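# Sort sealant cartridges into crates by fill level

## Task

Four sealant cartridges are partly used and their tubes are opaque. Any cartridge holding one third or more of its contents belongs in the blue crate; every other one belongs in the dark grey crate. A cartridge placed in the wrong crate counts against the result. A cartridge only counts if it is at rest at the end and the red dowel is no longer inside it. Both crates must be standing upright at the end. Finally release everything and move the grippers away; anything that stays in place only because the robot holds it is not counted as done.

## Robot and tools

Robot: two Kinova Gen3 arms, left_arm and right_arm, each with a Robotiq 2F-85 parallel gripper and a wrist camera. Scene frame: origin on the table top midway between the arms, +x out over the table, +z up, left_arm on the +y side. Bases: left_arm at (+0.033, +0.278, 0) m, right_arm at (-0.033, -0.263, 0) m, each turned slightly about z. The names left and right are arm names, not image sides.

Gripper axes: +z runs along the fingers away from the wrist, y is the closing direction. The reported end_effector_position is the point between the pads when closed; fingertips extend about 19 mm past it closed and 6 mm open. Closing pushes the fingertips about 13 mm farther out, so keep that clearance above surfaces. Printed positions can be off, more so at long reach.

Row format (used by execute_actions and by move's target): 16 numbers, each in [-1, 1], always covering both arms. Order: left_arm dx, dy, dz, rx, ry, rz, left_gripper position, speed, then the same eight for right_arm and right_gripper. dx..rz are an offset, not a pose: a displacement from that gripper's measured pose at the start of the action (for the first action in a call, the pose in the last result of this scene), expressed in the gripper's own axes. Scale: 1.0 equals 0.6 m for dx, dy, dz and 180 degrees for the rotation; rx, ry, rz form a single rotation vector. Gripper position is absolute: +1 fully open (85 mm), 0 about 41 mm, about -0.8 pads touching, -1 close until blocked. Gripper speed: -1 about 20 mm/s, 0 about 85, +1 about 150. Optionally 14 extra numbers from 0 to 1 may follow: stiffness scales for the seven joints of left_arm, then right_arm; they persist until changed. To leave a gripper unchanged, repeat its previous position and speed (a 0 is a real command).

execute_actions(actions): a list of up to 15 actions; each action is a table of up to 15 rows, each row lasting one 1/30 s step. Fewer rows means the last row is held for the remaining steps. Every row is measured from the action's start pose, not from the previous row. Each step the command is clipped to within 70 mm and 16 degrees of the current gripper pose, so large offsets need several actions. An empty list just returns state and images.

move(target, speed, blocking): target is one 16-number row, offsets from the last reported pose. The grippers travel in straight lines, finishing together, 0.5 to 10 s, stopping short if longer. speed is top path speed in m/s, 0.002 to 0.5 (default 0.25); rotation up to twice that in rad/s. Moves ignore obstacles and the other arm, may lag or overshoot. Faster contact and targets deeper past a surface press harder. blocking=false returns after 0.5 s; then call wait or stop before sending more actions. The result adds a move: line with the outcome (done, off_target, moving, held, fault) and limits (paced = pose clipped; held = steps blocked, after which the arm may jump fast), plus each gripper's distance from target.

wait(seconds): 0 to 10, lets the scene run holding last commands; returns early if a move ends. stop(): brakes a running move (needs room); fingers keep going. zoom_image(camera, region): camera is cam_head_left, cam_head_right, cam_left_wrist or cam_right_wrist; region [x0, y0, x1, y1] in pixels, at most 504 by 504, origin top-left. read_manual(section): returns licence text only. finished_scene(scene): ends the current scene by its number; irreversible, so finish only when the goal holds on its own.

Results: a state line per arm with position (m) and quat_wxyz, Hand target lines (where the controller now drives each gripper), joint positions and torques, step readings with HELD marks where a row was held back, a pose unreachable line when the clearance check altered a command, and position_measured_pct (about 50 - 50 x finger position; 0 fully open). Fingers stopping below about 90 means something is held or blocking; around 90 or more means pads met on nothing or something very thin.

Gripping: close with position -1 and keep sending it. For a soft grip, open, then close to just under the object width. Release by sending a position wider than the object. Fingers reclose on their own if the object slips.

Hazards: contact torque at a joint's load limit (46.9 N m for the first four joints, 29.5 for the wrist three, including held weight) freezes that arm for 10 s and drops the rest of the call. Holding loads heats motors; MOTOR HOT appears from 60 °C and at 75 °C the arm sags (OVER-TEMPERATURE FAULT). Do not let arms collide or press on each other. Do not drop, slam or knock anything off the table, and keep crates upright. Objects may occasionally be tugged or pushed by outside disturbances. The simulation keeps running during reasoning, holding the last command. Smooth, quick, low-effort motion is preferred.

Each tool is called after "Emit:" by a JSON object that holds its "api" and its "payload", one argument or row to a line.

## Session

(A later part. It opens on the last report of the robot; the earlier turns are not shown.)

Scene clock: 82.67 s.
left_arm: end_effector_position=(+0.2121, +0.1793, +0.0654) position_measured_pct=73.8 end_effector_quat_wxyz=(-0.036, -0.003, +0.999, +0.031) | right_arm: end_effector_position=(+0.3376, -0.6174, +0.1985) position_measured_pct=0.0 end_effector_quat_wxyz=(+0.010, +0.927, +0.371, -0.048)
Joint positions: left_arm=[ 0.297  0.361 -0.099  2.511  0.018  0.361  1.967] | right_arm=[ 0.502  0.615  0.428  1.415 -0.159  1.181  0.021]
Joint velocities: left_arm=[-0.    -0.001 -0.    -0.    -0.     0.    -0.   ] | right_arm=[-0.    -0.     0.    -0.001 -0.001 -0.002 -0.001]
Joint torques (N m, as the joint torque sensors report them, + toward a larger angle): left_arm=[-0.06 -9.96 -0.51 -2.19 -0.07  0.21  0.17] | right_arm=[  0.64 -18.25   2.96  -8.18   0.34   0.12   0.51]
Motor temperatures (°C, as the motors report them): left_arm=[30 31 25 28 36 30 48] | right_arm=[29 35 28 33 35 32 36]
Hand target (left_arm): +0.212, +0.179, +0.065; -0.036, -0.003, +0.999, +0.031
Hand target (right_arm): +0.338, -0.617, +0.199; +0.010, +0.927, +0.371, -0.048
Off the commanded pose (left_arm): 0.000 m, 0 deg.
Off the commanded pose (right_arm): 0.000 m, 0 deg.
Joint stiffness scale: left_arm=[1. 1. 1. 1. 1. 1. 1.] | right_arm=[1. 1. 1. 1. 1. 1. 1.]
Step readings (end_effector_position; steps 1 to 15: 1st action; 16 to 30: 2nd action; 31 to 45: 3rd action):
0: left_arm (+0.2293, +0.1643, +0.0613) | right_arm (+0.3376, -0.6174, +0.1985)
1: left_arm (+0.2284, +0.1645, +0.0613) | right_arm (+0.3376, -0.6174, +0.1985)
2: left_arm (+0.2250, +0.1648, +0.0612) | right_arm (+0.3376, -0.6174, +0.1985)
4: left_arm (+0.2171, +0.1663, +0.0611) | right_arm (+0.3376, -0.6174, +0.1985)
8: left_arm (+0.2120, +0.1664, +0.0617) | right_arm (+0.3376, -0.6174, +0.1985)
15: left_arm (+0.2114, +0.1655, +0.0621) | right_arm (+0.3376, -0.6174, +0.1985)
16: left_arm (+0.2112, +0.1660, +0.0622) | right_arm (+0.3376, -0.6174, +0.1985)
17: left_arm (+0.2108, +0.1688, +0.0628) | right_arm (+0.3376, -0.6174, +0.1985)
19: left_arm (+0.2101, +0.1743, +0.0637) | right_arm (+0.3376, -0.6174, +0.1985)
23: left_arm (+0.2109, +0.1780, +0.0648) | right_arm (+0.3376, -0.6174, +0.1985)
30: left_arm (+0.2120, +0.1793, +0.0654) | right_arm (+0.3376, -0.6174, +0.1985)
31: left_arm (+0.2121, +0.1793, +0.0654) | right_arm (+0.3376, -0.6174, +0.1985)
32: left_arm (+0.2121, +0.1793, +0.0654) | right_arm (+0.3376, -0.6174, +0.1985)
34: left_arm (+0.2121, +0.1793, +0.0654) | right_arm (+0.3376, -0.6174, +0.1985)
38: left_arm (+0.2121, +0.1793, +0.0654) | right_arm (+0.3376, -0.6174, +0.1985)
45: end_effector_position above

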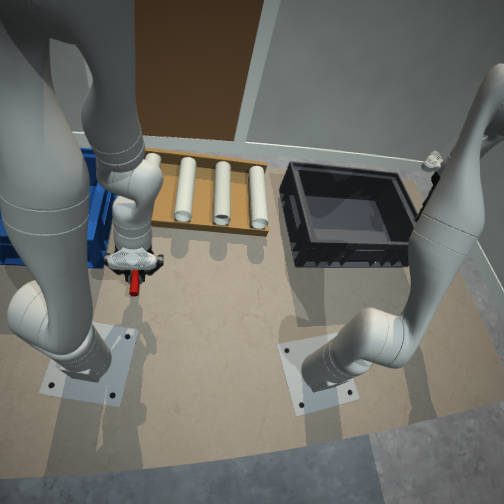

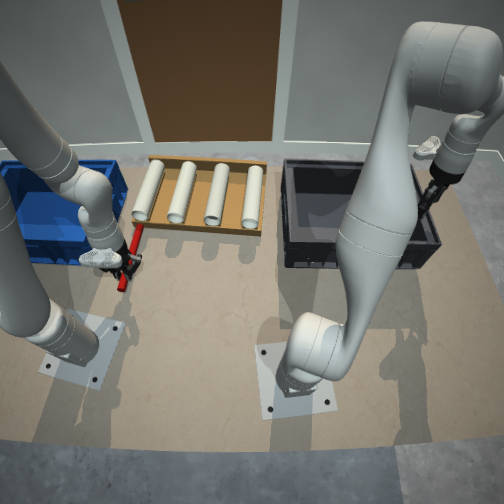

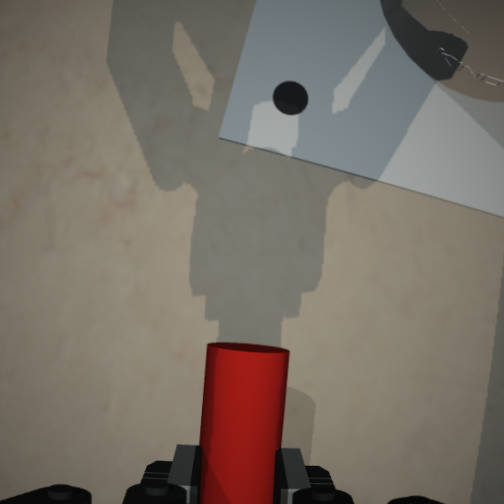

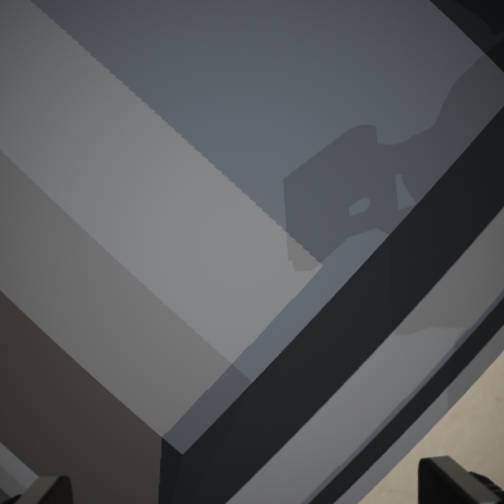

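Emit:
{"api": "execute_actions", "payload": {
  "actions": [
    [[-0.035,0,0,0,0,0,-1,0,0,0,0,0,0,0,1,0]],
    [[-0.035,0,0,0,0,0,-1,0,0,0,0,0,0,0,1,0]]
  ]
}}

Emit:
{"api": "zoom_image", "payload": {
  "camera": "cam_head_right",
  "region": [100, 150, 260, 310]
}}

Scene clock: 90.63 s.
left_arm: end_effector_position=(+0.2445, +0.1803, +0.0629) position_measured_pct=73.8 end_effector_quat_wxyz=(-0.042, -0.006, +0.999, +0.032) | right_arm: end_effector_position=(+0.3376, -0.6174, +0.1985) position_measured_pct=0.0 end_effector_quat_wxyz=(+0.010, +0.927, +0.371, -0.048)
Joint positions: left_arm=[ 0.239  0.406 -0.099  2.419  0.018  0.419  1.918] | right_arm=[ 0.502  0.615  0.428  1.415 -0.159  1.181  0.021]
Joint velocities: left_arm=[-0.004  0.001  0.001 -0.003  0.    -0.001 -0.001] | right_arm=[ 0.001  0.    -0.     0.    -0.     0.002  0.001]
Joint torques (N m, as the joint torque sensors report them, + toward a larger angle): left_arm=[ -0.88 -12.09  -1.4   -7.03  -0.53  -1.97   0.  ] | right_arm=[  0.06 -17.92   2.87  -8.13   0.52   0.1    0.32]
Motor temperatures (°C, as the motors report them): left_arm=[30 31 25 28 36 30 48] | right_arm=[29 35 28 33 35 32 36]
Hand target (left_arm): +0.251, +0.179, +0.063; -0.036, -0.004, +0.999, +0.031
Hand target (right_arm): +0.338, -0.617, +0.199; +0.010, +0.927, +0.371, -0.048
Off the commanded pose (left_arm): 0.007 m, 1 deg.
Off the commanded pose (right_arm): 0.000 m, 0 deg.
Joint stiffness scale: left_arm=[1. 1. 1. 1. 1. 1. 1.] | right_arm=[1. 1. 1. 1. 1. 1. 1.]
Step readings (end_effector_position; steps 1 to 15: 1st action; 16 to 30: 2nd action):
0: left_arm (+0.2121, +0.1793, +0.0654) | right_arm (+0.3376, -0.6174, +0.1985)
1: left_arm (+0.2129, +0.1792, +0.0655) | right_arm (+0.3376, -0.6174, +0.1985)
2: left_arm (+0.2169, +0.1789, +0.0655) | right_arm (+0.3376, -0.6174, +0.1985)
4: left_arm (+0.2262, +0.1773, +0.0656) | right_arm (+0.3376, -0.6174, +0.1985)
8: left_arm (+0.2302, +0.1779, +0.0649) | right_arm (+0.3376, -0.6174, +0.1985)
15: left_arm (+0.2303, +0.1789, +0.0643) | right_arm (+0.3376, -0.6174, +0.1985)
16: left_arm (+0.2310, +0.1789, +0.0643) | right_arm (+0.3376, -0.6174, +0.1985)
17: left_arm (+0.2329, +0.1794, +0.0643) | right_arm (+0.3376, -0.6174, +0.1985)
19: left_arm (+0.2387, +0.1793, +0.0642) | right_arm (+0.3376, -0.6174, +0.1985)
23: left_arm (+0.2435, +0.1797, +0.0634) | right_arm (+0.3376, -0.6174, +0.1985)
30: end_effector_position above

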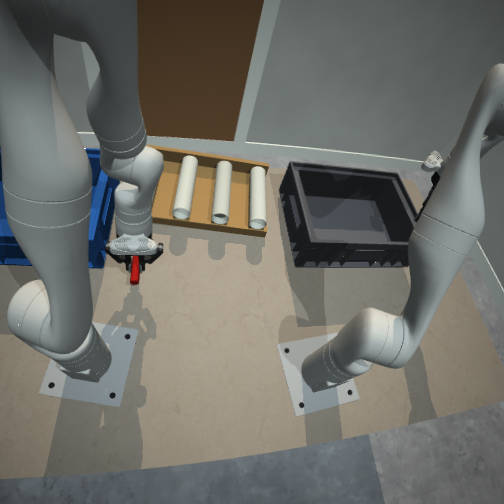

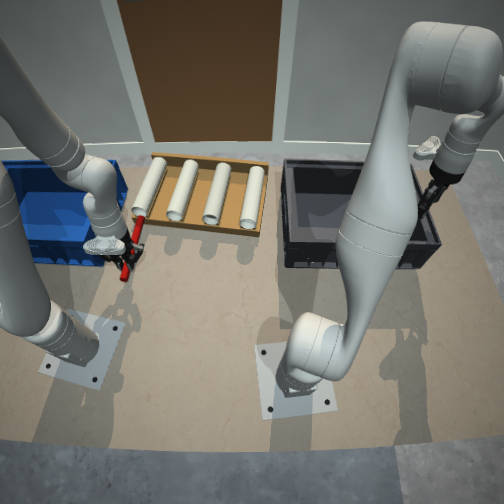

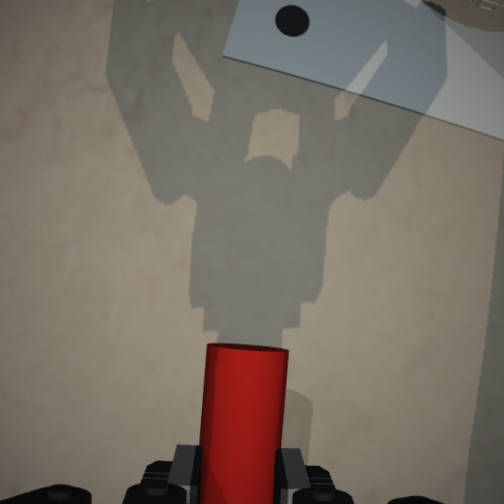

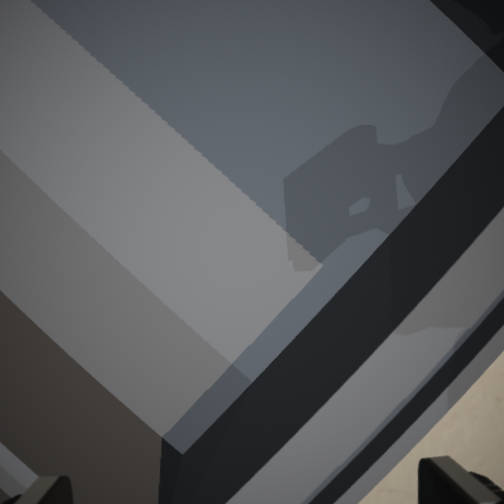

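Region (100, 150, 260, 310) of cam_head_right's 504x504 image, scaled by 3.150, with more detail than that image has.

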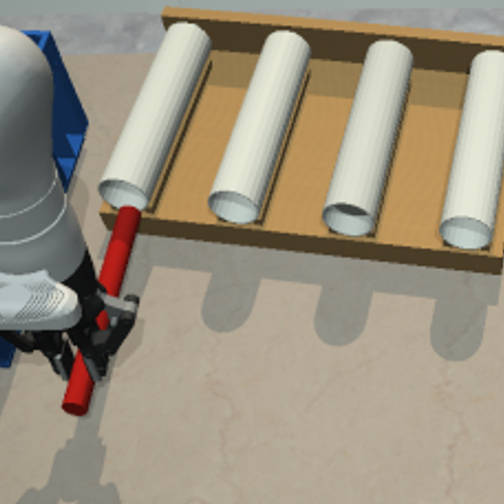

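Emit:
{"api": "execute_actions", "payload": {
  "actions": [
    [[0.03,0,0,0,0,0,-1,0,0,0,0,0,0,0,1,0]],
    [[0,0,-0.008,0,-0.027,0,-1,0,0,0,0,0,0,0,1,0]],
    [[0,0,0,0,0,0,-1,0,0,0,0,0,0,0,1,0]]
  ]
}}

Emit:
{"api": "zoom_image", "payload": {
  "camera": "cam_head_right",
  "region": [100, 150, 260, 310]
}}

Scene clock: 98.97 s.
left_arm: end_effector_position=(+0.2261, +0.1805, +0.0680) position_measured_pct=73.8 end_effector_quat_wxyz=(-0.006, -0.003, +0.999, +0.034) | right_arm: end_effector_position=(+0.3376, -0.6174, +0.1985) position_measured_pct=0.0 end_effector_quat_wxyz=(+0.010, +0.927, +0.371, -0.048)
Joint positions: left_arm=[ 0.349  0.345 -0.15   2.517 -0.02   0.32   2.008] | right_arm=[ 0.502  0.615  0.428  1.415 -0.159  1.181  0.021]
Joint velocities: left_arm=[-0.    -0.001 -0.001 -0.     0.     0.     0.   ] | right_arm=[-0. -0.  0.  0. -0. -0.  0.]
Joint torques (N m, as the joint torque sensors report them, + toward a larger angle): left_arm=[ -0.28 -10.    -0.58  -2.31  -0.21   0.14   0.13] | right_arm=[  0.41 -17.96   2.78  -7.73   0.37   0.28  -0.02]
Motor temperatures (°C, as the motors report them): left_arm=[30 31 25 28 36 30 48] | right_arm=[29 35 28 33 35 32 36]
Hand target (left_arm): +0.226, +0.180, +0.068; -0.006, -0.003, +0.999, +0.034
Hand target (right_arm): +0.338, -0.617, +0.199; +0.010, +0.927, +0.371, -0.048
Off the commanded pose (left_arm): 0.000 m, 0 deg.
Off the commanded pose (right_arm): 0.000 m, 0 deg.
Joint stiffness scale: left_arm=[1. 1. 1. 1. 1. 1. 1.] | right_arm=[1. 1. 1. 1. 1. 1. 1.]
Step readings (end_effector_position; steps 1 to 15: 1st action; 16 to 30: 2nd action; 31 to 45: 3rd action):
0: left_arm (+0.2447, +0.1803, +0.0629) | right_arm (+0.3376, -0.6174, +0.1985)
1: left_arm (+0.2438, +0.1805, +0.0628) | right_arm (+0.3376, -0.6174, +0.1985)
2: left_arm (+0.2405, +0.1808, +0.0627) | right_arm (+0.3376, -0.6174, +0.1985)
4: left_arm (+0.2322, +0.1819, +0.0628) | right_arm (+0.3376, -0.6174, +0.1985)
8: left_arm (+0.2270, +0.1820, +0.0634) | right_arm (+0.3376, -0.6174, +0.1985)
15: left_arm (+0.2265, +0.1811, +0.0639) | right_arm (+0.3376, -0.6174, +0.1985)
16: left_arm (+0.2266, +0.1809, +0.0640) | right_arm (+0.3376, -0.6174, +0.1985)
17: left_arm (+0.2274, +0.1808, +0.0643) | right_arm (+0.3376, -0.6174, +0.1985)
19: left_arm (+0.2285, +0.1824, +0.0653) | right_arm (+0.3376, -0.6174, +0.1985)
23: left_arm (+0.2271, +0.1825, +0.0670) | right_arm (+0.3376, -0.6174, +0.1985)
30: left_arm (+0.2261, +0.1805, +0.0680) | right_arm (+0.3376, -0.6174, +0.1985)
31: left_arm (+0.2261, +0.1805, +0.0680) | right_arm (+0.3376, -0.6174, +0.1985)
32: left_arm (+0.2261, +0.1805, +0.0680) | right_arm (+0.3376, -0.6174, +0.1985)
34: left_arm (+0.2261, +0.1805, +0.0680) | right_arm (+0.3376, -0.6174, +0.1985)
38: left_arm (+0.2261, +0.1805, +0.0680) | right_arm (+0.3376, -0.6174, +0.1985)
45: end_effector_position above

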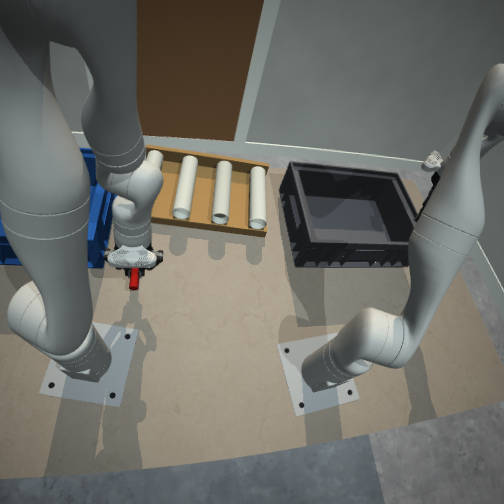

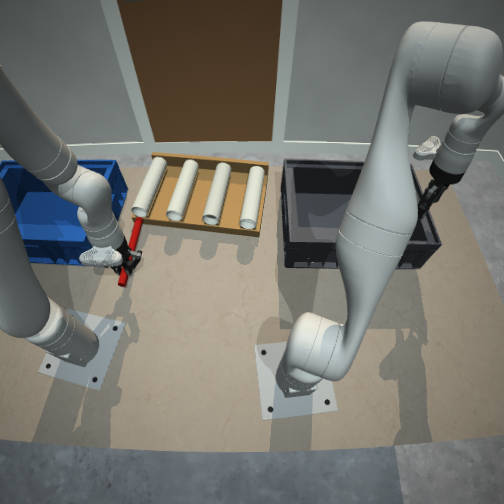

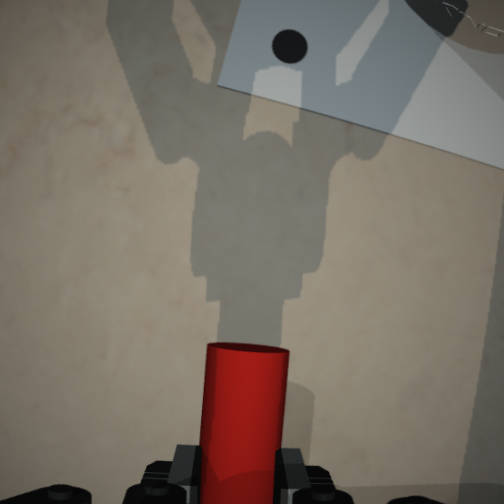

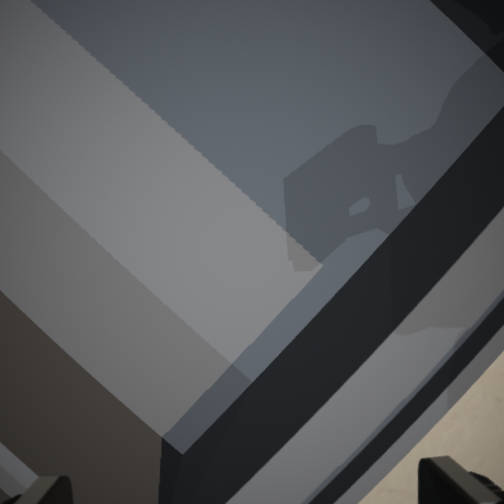

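Region (100, 150, 260, 310) of cam_head_right's 504x504 image, scaled by 3.150, with more detail than that image has.

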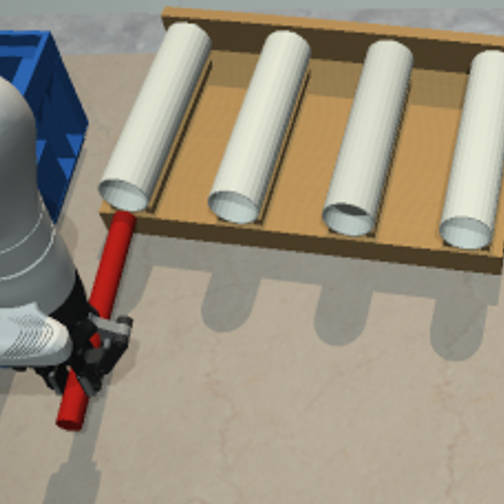

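Emit:
{"api": "execute_actions", "payload": {
  "actions": [
    [[0,0.035,0,0,0,0.04,-1,0,0,0,0,0,0,0,1,0]],
    [[0,0,0,0,0,0,-1,0,0,0,0,0,0,0,1,0]],
    [[-0.03,0,0,0,0,0,-1,0,0,0,0,0,0,0,1,0]]
  ]
}}

Emit:
{"api": "zoom_image", "payload": {
  "camera": "cam_head_right",
  "region": [100, 150, 260, 310]
}}

Scene clock: 113.73 s.
left_arm: end_effector_position=(+0.2444, +0.2006, +0.0691) position_measured_pct=73.8 end_effector_quat_wxyz=(-0.006, +0.059, +0.998, +0.036) | right_arm: end_effector_position=(+0.3376, -0.6174, +0.1985) position_measured_pct=0.0 end_effector_quat_wxyz=(+0.010, +0.927, +0.371, -0.048)
Joint positions: left_arm=[ 0.233  0.349 -0.131  2.496 -0.07   0.331  1.833] | right_arm=[ 0.502  0.615  0.428  1.415 -0.159  1.181  0.021]
Joint velocities: left_arm=[-0.008  0.003  0.005 -0.001 -0.     0.    -0.   ] | right_arm=[-0.    -0.001 -0.    -0.001  0.     0.002 -0.001]
Joint torques (N m, as the joint torque sensors report them, + toward a larger angle): left_arm=[ -0.01 -10.16  -0.67  -2.7   -0.1    0.02   0.12] | right_arm=[  0.09 -18.13   2.9   -7.82   0.54   0.36   0.42]
Motor temperatures (°C, as the motors report them): left_arm=[30 31 25 28 36 30 48] | right_arm=[29 35 28 33 35 32 36]
Hand target (left_arm): +0.244, +0.200, +0.069; -0.009, +0.061, +0.997, +0.036
Hand target (right_arm): +0.338, -0.617, +0.199; +0.010, +0.927, +0.371, -0.048
Off the commanded pose (left_arm): 0.001 m, 0 deg.
Off the commanded pose (right_arm): 0.000 m, 0 deg.
Joint stiffness scale: left_arm=[1. 1. 1. 1. 1. 1. 1.] | right_arm=[1. 1. 1. 1. 1. 1. 1.]
Step readings (end_effector_position; steps 1 to 15: 1st action; 16 to 30: 2nd action; 31 to 45: 3rd action):
0: left_arm (+0.2261, +0.1805, +0.0680) | right_arm (+0.3376, -0.6174, +0.1985)
1: left_arm (+0.2261, +0.1807, +0.0679) | right_arm (+0.3376, -0.6174, +0.1985)
2: left_arm (+0.2260, +0.1828, +0.0679) | right_arm (+0.3376, -0.6174, +0.1985)
4: left_arm (+0.2252, +0.1908, +0.0680) | right_arm (+0.3376, -0.6174, +0.1985)
8: left_arm (+0.2244, +0.1983, +0.0684) | right_arm (+0.3376, -0.6174, +0.1985)
15: left_arm (+0.2257, +0.2022, +0.0689) | right_arm (+0.3376, -0.6174, +0.1985)
16: left_arm (+0.2258, +0.2022, +0.0689) | right_arm (+0.3376, -0.6174, +0.1985)
17: left_arm (+0.2258, +0.2022, +0.0689) | right_arm (+0.3376, -0.6174, +0.1985)
19: left_arm (+0.2258, +0.2022, +0.0689) | right_arm (+0.3376, -0.6174, +0.1985)
23: left_arm (+0.2258, +0.2022, +0.0689) | right_arm (+0.3376, -0.6174, +0.1985)
30: left_arm (+0.2258, +0.2022, +0.0689) | right_arm (+0.3376, -0.6174, +0.1985)
31: left_arm (+0.2265, +0.2022, +0.0690) | right_arm (+0.3376, -0.6174, +0.1985)
32: left_arm (+0.2302, +0.2019, +0.0693) | right_arm (+0.3376, -0.6174, +0.1985)
34: left_arm (+0.2386, +0.2006, +0.0697) | right_arm (+0.3376, -0.6174, +0.1985)
38: left_arm (+0.2439, +0.2002, +0.0695) | right_arm (+0.3376, -0.6174, +0.1985)
45: end_effector_position above

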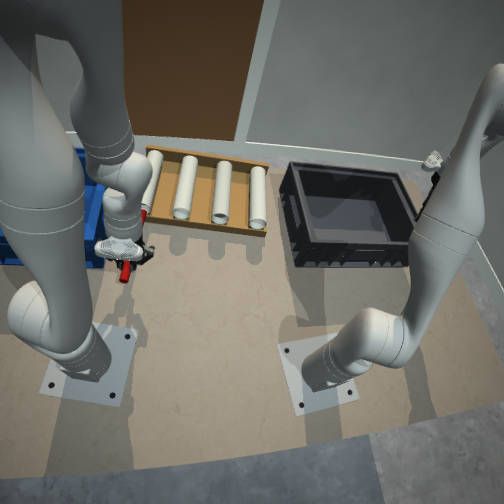

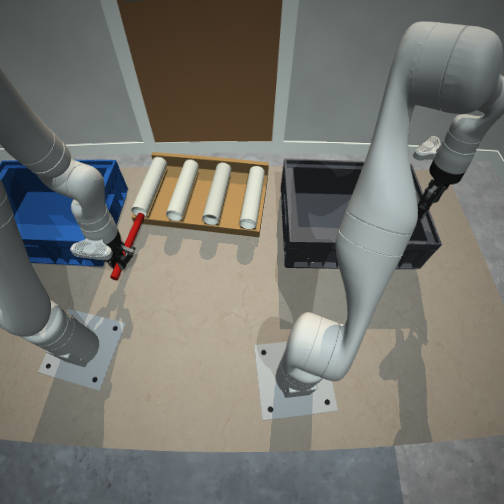

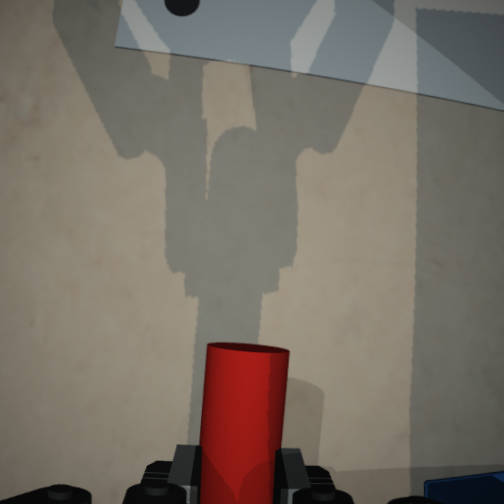

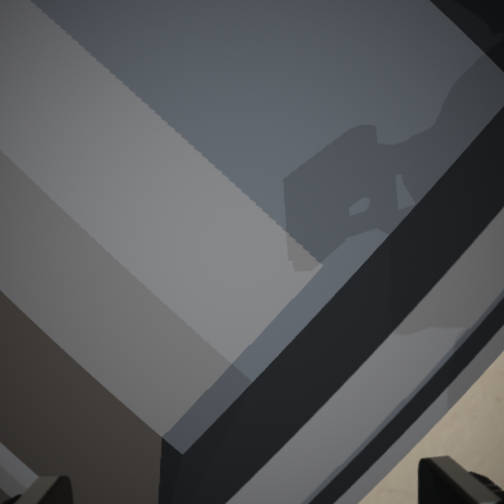

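Region (100, 150, 260, 310) of cam_head_right's 504x504 image, scaled by 3.150, with more detail than that image has.

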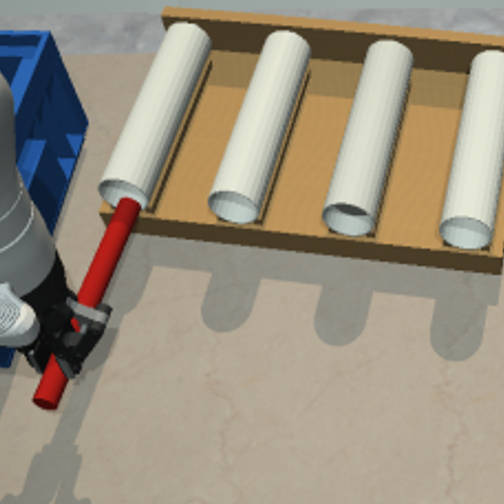

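Emit:
{"api": "execute_actions", "payload": {
  "actions": [
    [[-0.035,0,-0.01,0,0,0,-1,0,0,0,0,0,0,0,1,0]],
    [[-0.035,0,0,0,0,0,-1,0,0,0,0,0,0,0,1,0]]
  ]
}}

Emit:
{"api": "zoom_image", "payload": {
  "camera": "cam_head_right",
  "region": [100, 150, 260, 310]
}}

Scene clock: 119.10 s.
left_arm: end_effector_position=(+0.2816, +0.1985, +0.0749) position_measured_pct=73.8 end_effector_quat_wxyz=(-0.007, +0.056, +0.998, +0.039) | right_arm: end_effector_position=(+0.3376, -0.6174, +0.1985) position_measured_pct=0.0 end_effector_quat_wxyz=(+0.010, +0.927, +0.371, -0.048)
Joint positions: left_arm=[ 0.194  0.374 -0.123  2.382 -0.07   0.421  1.806] | right_arm=[ 0.502  0.615  0.428  1.415 -0.159  1.181  0.021]
Joint velocities: left_arm=[-0.007  0.005  0.007 -0.001 -0.    -0.001 -0.   ] | right_arm=[ 0.     0.     0.    -0.001  0.    -0.    -0.   ]
Joint torques (N m, as the joint torque sensors report them, + toward a larger angle): left_arm=[ -0.39 -12.19  -1.59  -7.87  -0.52  -1.82   0.14] | right_arm=[  0.36 -18.11   2.95  -7.71   0.19   0.31   0.16]
Motor temperatures (°C, as the motors report them): left_arm=[30 31 25 28 36 30 48] | right_arm=[29 35 28 33 35 32 36]
Hand target (left_arm): +0.287, +0.196, +0.075; -0.003, +0.057, +0.998, +0.037
Hand target (right_arm): +0.338, -0.617, +0.199; +0.010, +0.927, +0.371, -0.048
Off the commanded pose (left_arm): 0.006 m, 1 deg.
Off the commanded pose (right_arm): 0.000 m, 0 deg.
Joint stiffness scale: left_arm=[1. 1. 1. 1. 1. 1. 1.] | right_arm=[1. 1. 1. 1. 1. 1. 1.]
Step readings (end_effector_position; steps 1 to 15: 1st action; 16 to 30: 2nd action):
0: left_arm (+0.2444, +0.2007, +0.0691) | right_arm (+0.3376, -0.6174, +0.1985)
1: left_arm (+0.2450, +0.2007, +0.0693) | right_arm (+0.3376, -0.6174, +0.1985)
2: left_arm (+0.2482, +0.2006, +0.0707) | right_arm (+0.3376, -0.6174, +0.1985)
4: left_arm (+0.2575, +0.1992, +0.0734) | right_arm (+0.3376, -0.6174, +0.1985)
8: left_arm (+0.2648, +0.1983, +0.0751) | right_arm (+0.3376, -0.6174, +0.1985)
15: left_arm (+0.2660, +0.1984, +0.0753) | right_arm (+0.3376, -0.6174, +0.1985)
16: left_arm (+0.2668, +0.1984, +0.0754) | right_arm (+0.3376, -0.6174, +0.1985)
17: left_arm (+0.2708, +0.1981, +0.0758) | right_arm (+0.3376, -0.6174, +0.1985)
19: left_arm (+0.2793, +0.1974, +0.0764) | right_arm (+0.3376, -0.6174, +0.1985)
23: left_arm (+0.2815, +0.1981, +0.0756) | right_arm (+0.3376, -0.6174, +0.1985)
30: end_effector_position above

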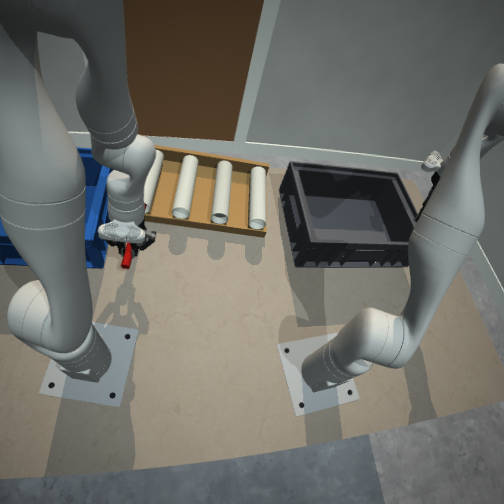

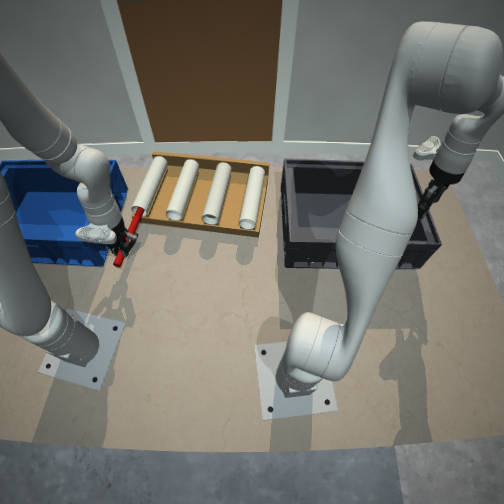

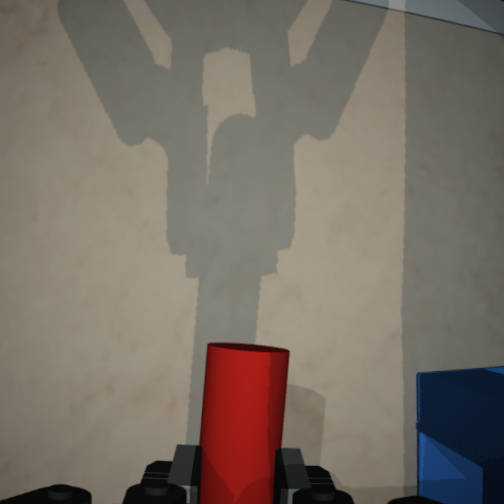

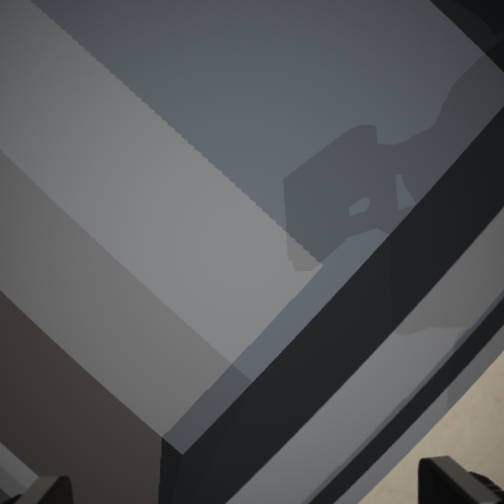

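Region (100, 150, 260, 310) of cam_head_right's 504x504 image, scaled by 3.150, with more detail than that image has.

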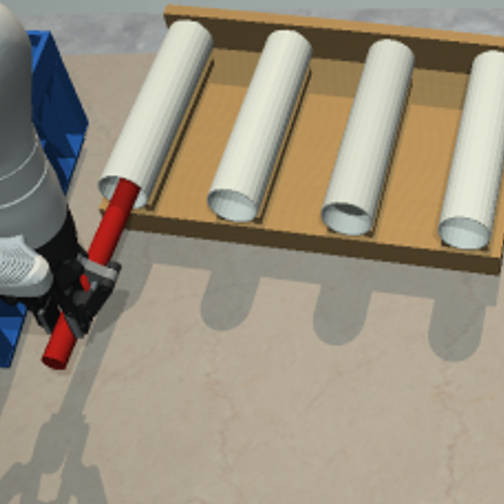

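Emit:
{"api": "execute_actions", "payload": {
  "actions": [
    [[0.1,0,0,0,0,0,-1,0,0,0,0,0,0,0,1,0]],
    [[0.0,0,0,0,0,0,-1,0,0,0,0,0,0,0,1,0]],
    [[0,-0.1,0,0,0,0,-1,0,0,0,0,0,0,0,1,0]],
    [[0,-0.075,0,0,0,0,-1,0,0,0,0,0,0,0,1,0]],
    [[0,0,0,0,0,0,-1,0,0,0,0,0,0,0,1,0]]
  ]
}}

Emit:
{"api": "zoom_image", "payload": {
  "camera": "cam_head_right",
  "region": [100, 150, 260, 310]
}}

Scene clock: 128.67 s.
left_arm: end_effector_position=(+0.2116, +0.1013, +0.0690) position_measured_pct=73.8 end_effector_quat_wxyz=(-0.009, +0.048, +0.998, +0.032) | right_arm: end_effector_position=(+0.3376, -0.6174, +0.1985) position_measured_pct=0.0 end_effector_quat_wxyz=(+0.010, +0.927, +0.371, -0.048)
Joint positions: left_arm=[ 0.573  0.386 -0.062  2.402 -0.038  0.408  2.229] | right_arm=[ 0.502  0.615  0.428  1.415 -0.159  1.181  0.021]
Joint velocities: left_arm=[ 0.    -0.001  0.001 -0.     0.    -0.    -0.   ] | right_arm=[-0.    -0.001  0.     0.001  0.    -0.003 -0.   ]
Joint torques (N m, as the joint torque sensors report them, + toward a larger angle): left_arm=[  0.01 -11.29  -0.6   -2.95  -0.27   0.22   0.13] | right_arm=[  0.02 -18.58   3.    -8.16   0.36   0.09   0.22]
Motor temperatures (°C, as the motors report them): left_arm=[30 31 25 28 36 30 48] | right_arm=[29 36 28 33 35 32 36]
Hand target (left_arm): +0.212, +0.101, +0.069; -0.009, +0.048, +0.998, +0.032
Hand target (right_arm): +0.338, -0.617, +0.199; +0.010, +0.927, +0.371, -0.048
Off the commanded pose (left_arm): 0.000 m, 0 deg.
Off the commanded pose (right_arm): 0.000 m, 0 deg.
Joint stiffness scale: left_arm=[1. 1. 1. 1. 1. 1. 1.] | right_arm=[1. 1. 1. 1. 1. 1. 1.]
Step readings (end_effector_position; steps 1 to 15: 1st action; 16 to 30: 2nd action; 31 to 45: 3rd action; 46 to 60: 4th action; 61 to 75: 5th action):
0: left_arm (+0.2816, +0.1986, +0.0748) | right_arm (+0.3376, -0.6174, +0.1985)
1: left_arm (+0.2809, +0.1988, +0.0747) | right_arm (+0.3376, -0.6174, +0.1985)
2: left_arm (+0.2775, +0.1990, +0.0742) | right_arm (+0.3376, -0.6174, +0.1985)
4: left_arm (+0.2583, +0.2012, +0.0724) | right_arm (+0.3376, -0.6174, +0.1985)
8: left_arm (+0.2260, +0.2065, +0.0724) | right_arm (+0.3376, -0.6174, +0.1985)
15: left_arm (+0.2210, +0.2051, +0.0750) | right_arm (+0.3376, -0.6174, +0.1985)
16: left_arm (+0.2210, +0.2051, +0.0750) | right_arm (+0.3376, -0.6174, +0.1985)
17: left_arm (+0.2210, +0.2051, +0.0750) | right_arm (+0.3376, -0.6174, +0.1985)
19: left_arm (+0.2210, +0.2051, +0.0750) | right_arm (+0.3376, -0.6174, +0.1985)
23: left_arm (+0.2210, +0.2051, +0.0750) | right_arm (+0.3376, -0.6174, +0.1985)
30: left_arm (+0.2210, +0.2051, +0.0750) | right_arm (+0.3376, -0.6174, +0.1985)
31: left_arm (+0.2210, +0.2044, +0.0750) | right_arm (+0.3376, -0.6174, +0.1985)
32: left_arm (+0.2206, +0.1998, +0.0749) | right_arm (+0.3376, -0.6174, +0.1985)
34: left_arm (+0.2185, +0.1805, +0.0746) | right_arm (+0.3376, -0.6174, +0.1985)
38: left_arm (+0.2180, +0.1555, +0.0732) | right_arm (+0.3376, -0.6174, +0.1985)
45: left_arm (+0.2152, +0.1458, +0.0713) | right_arm (+0.3376, -0.6174, +0.1985)
46: left_arm (+0.2150, +0.1448, +0.0712) | right_arm (+0.3376, -0.6174, +0.1985)
47: left_arm (+0.2147, +0.1400, +0.0712) | right_arm (+0.3376, -0.6174, +0.1985)
49: left_arm (+0.2142, +0.1222, +0.0713) | right_arm (+0.3376, -0.6174, +0.1985)
53: left_arm (+0.2145, +0.1065, +0.0704) | right_arm (+0.3376, -0.6174, +0.1985)
60: left_arm (+0.2117, +0.1014, +0.0690) | right_arm (+0.3376, -0.6174, +0.1985)
61: left_arm (+0.2116, +0.1013, +0.0690) | right_arm (+0.3376, -0.6174, +0.1985)
62: left_arm (+0.2116, +0.1013, +0.0690) | right_arm (+0.3376, -0.6174, +0.1985)
64: left_arm (+0.2116, +0.1013, +0.0690) | right_arm (+0.3376, -0.6174, +0.1985)
68: left_arm (+0.2116, +0.1013, +0.0690) | right_arm (+0.3376, -0.6174, +0.1985)
75: end_effector_position above

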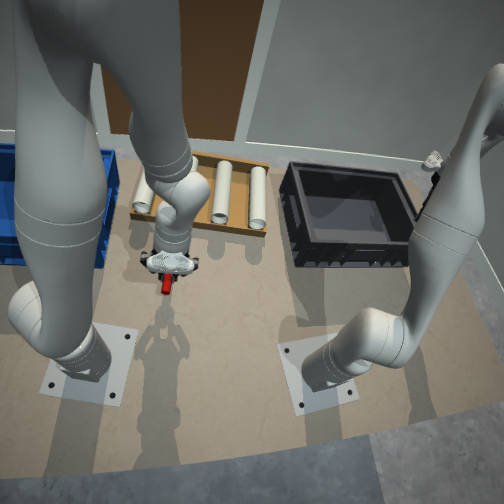

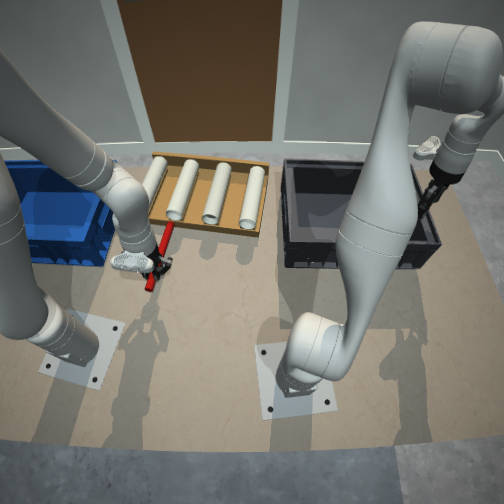

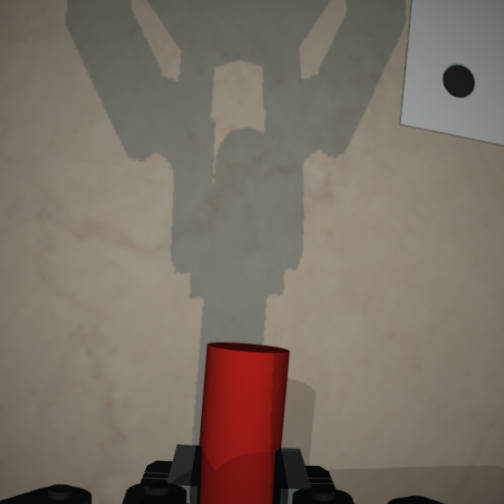

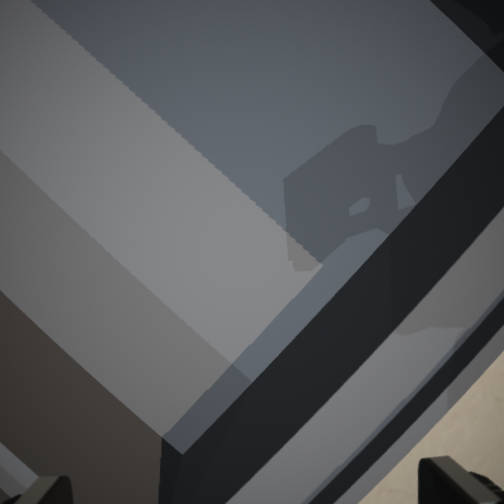

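Region (100, 150, 260, 310) of cam_head_right's 504x504 image, scaled by 3.150, with more detail than that image has.

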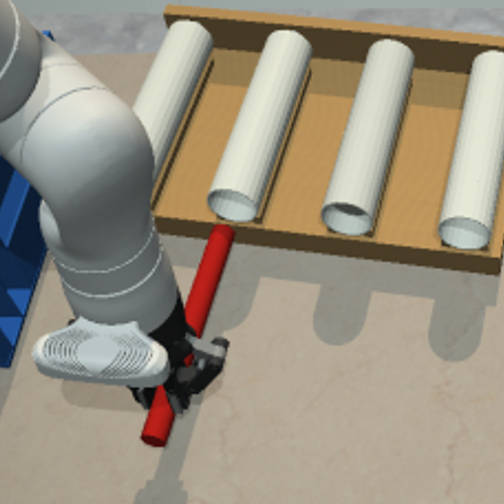

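Emit:
{"api": "execute_actions", "payload": {
  "actions": [
    [[-0.035,-0.005,-0.01,0,0,0,-1,0,0,0,0,0,0,0,1,0]],
    [[-0.035,0,0,0,0,0,-1,0,0,0,0,0,0,0,1,0]],
    [[-0.035,0,0,0,0,0,-1,0,0,0,0,0,0,0,1,0]]
  ]
}}

Emit:
{"api": "zoom_image", "payload": {
  "camera": "cam_head_right",
  "region": [100, 150, 260, 310]
}}

Scene clock: 135.47 s.
left_arm: end_effector_position=(+0.2743, +0.0899, +0.0758) position_measured_pct=73.8 end_effector_quat_wxyz=(-0.001, +0.043, +0.999, +0.027) | right_arm: end_effector_position=(+0.3376, -0.6174, +0.1985) position_measured_pct=0.0 end_effector_quat_wxyz=(+0.010, +0.927, +0.371, -0.048)
Joint positions: left_arm=[ 0.469  0.428 -0.062  2.249 -0.038  0.498  2.136] | right_arm=[ 0.502  0.615  0.428  1.415 -0.159  1.181  0.021]
Joint velocities: left_arm=[-0.01   0.003  0.001 -0.001 -0.    -0.    -0.   ] | right_arm=[-0.     0.     0.     0.001  0.    -0.001  0.001]
Joint torques (N m, as the joint torque sensors report them, + toward a larger angle): left_arm=[  0.24 -13.18  -0.37  -4.36  -0.15   0.25   0.09] | right_arm=[  0.27 -18.12   3.2   -8.25   0.06   0.13   0.36]
Motor temperatures (°C, as the motors report them): left_arm=[30 31 25 28 36 30 48] | right_arm=[29 36 28 33 35 32 36]
Hand target (left_arm): +0.274, +0.090, +0.075; -0.004, +0.045, +0.999, +0.028
Hand target (right_arm): +0.338, -0.617, +0.199; +0.010, +0.927, +0.371, -0.048
Off the commanded pose (left_arm): 0.001 m, 0 deg.
Off the commanded pose (right_arm): 0.000 m, 0 deg.
Joint stiffness scale: left_arm=[1. 1. 1. 1. 1. 1. 1.] | right_arm=[1. 1. 1. 1. 1. 1. 1.]
Step readings (end_effector_position; steps 1 to 15: 1st action; 16 to 30: 2nd action; 31 to 45: 3rd action):
0: left_arm (+0.2116, +0.1013, +0.0690) | right_arm (+0.3376, -0.6174, +0.1985)
1: left_arm (+0.2122, +0.1012, +0.0693) | right_arm (+0.3376, -0.6174, +0.1985)
2: left_arm (+0.2155, +0.1004, +0.0707) | right_arm (+0.3376, -0.6174, +0.1985)
4: left_arm (+0.2239, +0.0970, +0.0733) | right_arm (+0.3376, -0.6174, +0.1985)
8: left_arm (+0.2307, +0.0949, +0.0748) | right_arm (+0.3376, -0.6174, +0.1985)
15: left_arm (+0.2323, +0.0953, +0.0749) | right_arm (+0.3376, -0.6174, +0.1985)
16: left_arm (+0.2333, +0.0952, +0.0750) | right_arm (+0.3376, -0.6174, +0.1985)
17: left_arm (+0.2376, +0.0945, +0.0754) | right_arm (+0.3376, -0.6174, +0.1985)
19: left_arm (+0.2461, +0.0920, +0.0760) | right_arm (+0.3376, -0.6174, +0.1985)
23: left_arm (+0.2519, +0.0914, +0.0758) | right_arm (+0.3376, -0.6174, +0.1985)
30: left_arm (+0.2532, +0.0924, +0.0753) | right_arm (+0.3376, -0.6174, +0.1985)
31: left_arm (+0.2542, +0.0925, +0.0754) | right_arm (+0.3376, -0.6174, +0.1985)
32: left_arm (+0.2584, +0.0918, +0.0758) | right_arm (+0.3376, -0.6174, +0.1985)
34: left_arm (+0.2672, +0.0894, +0.0765) | right_arm (+0.3376, -0.6174, +0.1985)
38: left_arm (+0.2731, +0.0889, +0.0763) | right_arm (+0.3376, -0.6174, +0.1985)
45: end_effector_position above

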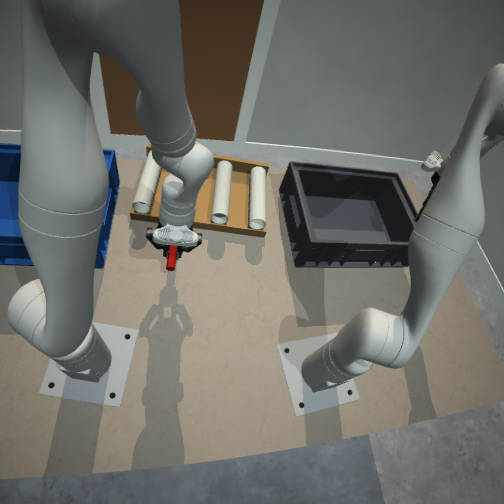

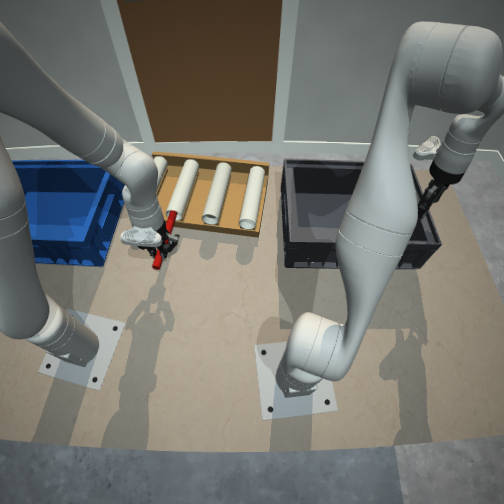

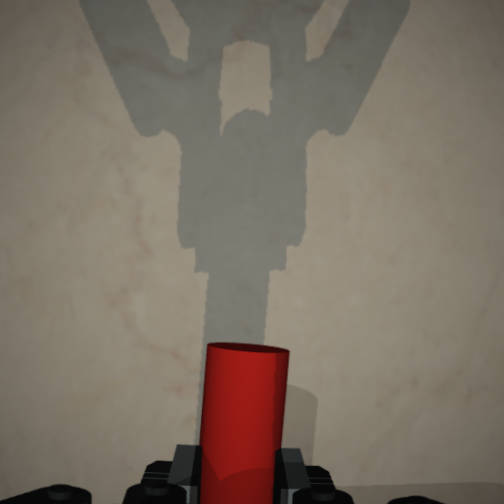

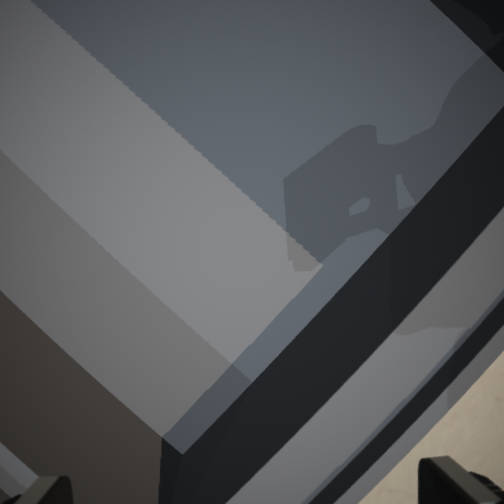

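Region (100, 150, 260, 310) of cam_head_right's 504x504 image, scaled by 3.150, with more detail than that image has.

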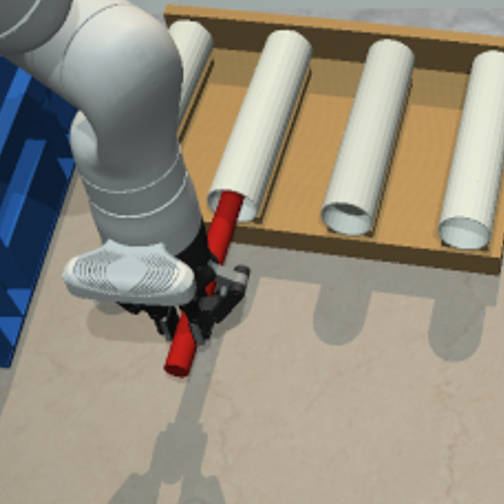

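Inside T2 (mouth at x≈0.232). Continue.

Emit:
{"api": "execute_actions", "payload": {
  "actions": [
    [[-0.035,0,0,0,0,0,-1,0,0,0,0,0,0,0,1,0]],
    [[-0.035,0,0,0,0,0,-1,0,0,0,0,0,0,0,1,0]],
    [[-0.035,0,0,0,0,0,-1,0,0,0,0,0,0,0,1,0]]
  ]
}}

Scene clock: 140.73 s.
left_arm: end_effector_position=(+0.3386, +0.0839, +0.0784) position_measured_pct=73.8 end_effector_quat_wxyz=(+0.007, +0.037, +0.999, +0.024) | right_arm: end_effector_position=(+0.3376, -0.6174, +0.1985) position_measured_pct=0.0 end_effector_quat_wxyz=(+0.010, +0.927, +0.371, -0.048)
Joint positions: left_arm=[ 0.382  0.491 -0.062  2.092 -0.038  0.57   2.061] | right_arm=[ 0.502  0.615  0.428  1.415 -0.159  1.181  0.021]
Joint velocities: left_arm=[-0.006  0.003 -0.001 -0.001 -0.     0.001  0.   ] | right_arm=[ 0.    -0.    -0.     0.003 -0.     0.001 -0.   ]
Joint torques (N m, as the joint torque sensors report them, + toward a larger angle): left_arm=[ -0.07 -15.02  -0.39  -4.65  -0.29   0.07   0.12] | right_arm=[  0.18 -18.08   2.51  -8.14   0.45   0.15   0.28]
Motor temperatures (°C, as the motors report them): left_arm=[30 31 25 28 36 30 48] | right_arm=[29 36 28 33 35 32 36]
Hand target (left_arm): +0.338, +0.084, +0.078; +0.004, +0.039, +0.999, +0.025
Hand target (right_arm): +0.338, -0.617, +0.199; +0.010, +0.927, +0.371, -0.048
Off the commanded pose (left_arm): 0.001 m, 0 deg.
Off the commanded pose (right_arm): 0.000 m, 0 deg.
Joint stiffness scale: left_arm=[1. 1. 1. 1. 1. 1. 1.] | right_arm=[1. 1. 1. 1. 1. 1. 1.]
Step readings (end_effector_position; steps 1 to 15: 1st action; 16 to 30: 2nd action; 31 to 45: 3rd action):
0: left_arm (+0.2745, +0.0902, +0.0757) | right_arm (+0.3376, -0.6174, +0.1985)
1: left_arm (+0.2754, +0.0901, +0.0758) | right_arm (+0.3376, -0.6174, +0.1985)
2: left_arm (+0.2796, +0.0895, +0.0763) | right_arm (+0.3376, -0.6174, +0.1985)
4: left_arm (+0.2885, +0.0872, +0.0772) | right_arm (+0.3376, -0.6174, +0.1985)
8: left_arm (+0.2945, +0.0867, +0.0771) | right_arm (+0.3376, -0.6174, +0.1985)
15: left_arm (+0.2956, +0.0877, +0.0765) | right_arm (+0.3376, -0.6174, +0.1985)
16: left_arm (+0.2966, +0.0877, +0.0766) | right_arm (+0.3376, -0.6174, +0.1985)
17: left_arm (+0.3007, +0.0872, +0.0771) | right_arm (+0.3376, -0.6174, +0.1985)
19: left_arm (+0.3098, +0.0851, +0.0781) | right_arm (+0.3376, -0.6174, +0.1985)
23: left_arm (+0.3160, +0.0846, +0.0780) | right_arm (+0.3376, -0.6174, +0.1985)
30: left_arm (+0.3171, +0.0856, +0.0774) | right_arm (+0.3376, -0.6174, +0.1985)
31: left_arm (+0.3180, +0.0857, +0.0775) | right_arm (+0.3376, -0.6174, +0.1985)
32: left_arm (+0.3221, +0.0852, +0.0780) | right_arm (+0.3376, -0.6174, +0.1985)
34: left_arm (+0.3313, +0.0832, +0.0792) | right_arm (+0.3376, -0.6174, +0.1985)
38: left_arm (+0.3375, +0.0829, +0.0791) | right_arm (+0.3376, -0.6174, +0.1985)
45: end_effector_position above

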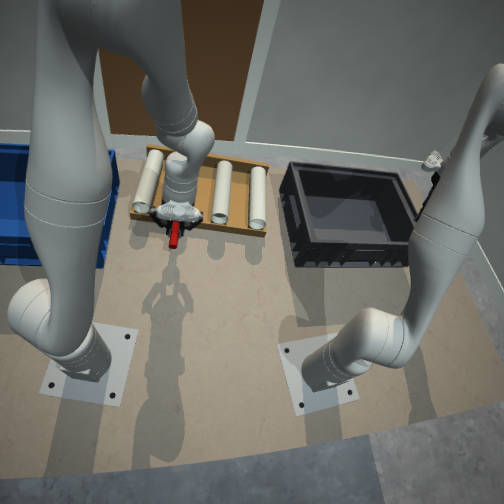

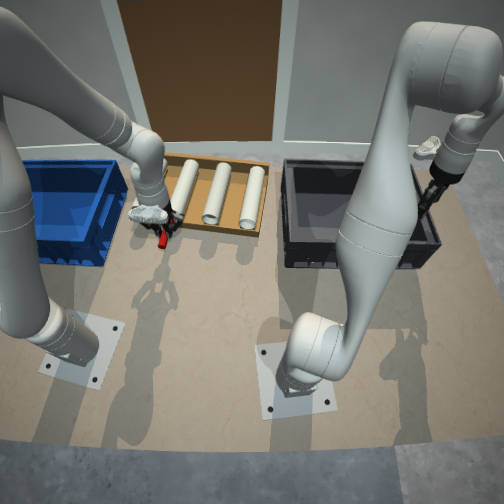

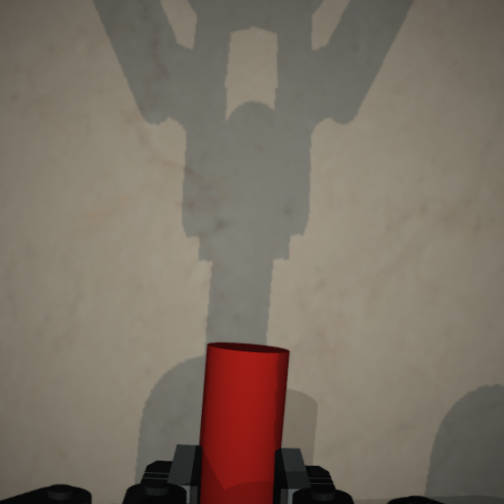

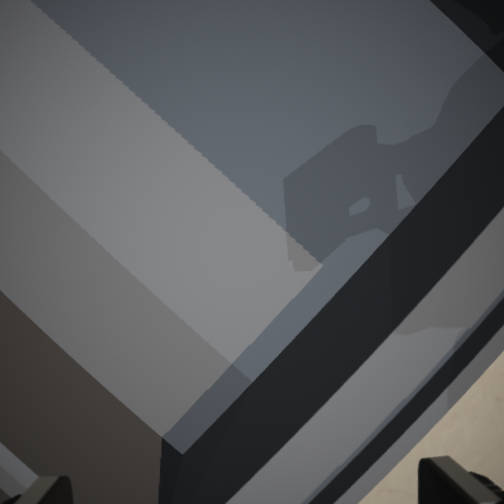

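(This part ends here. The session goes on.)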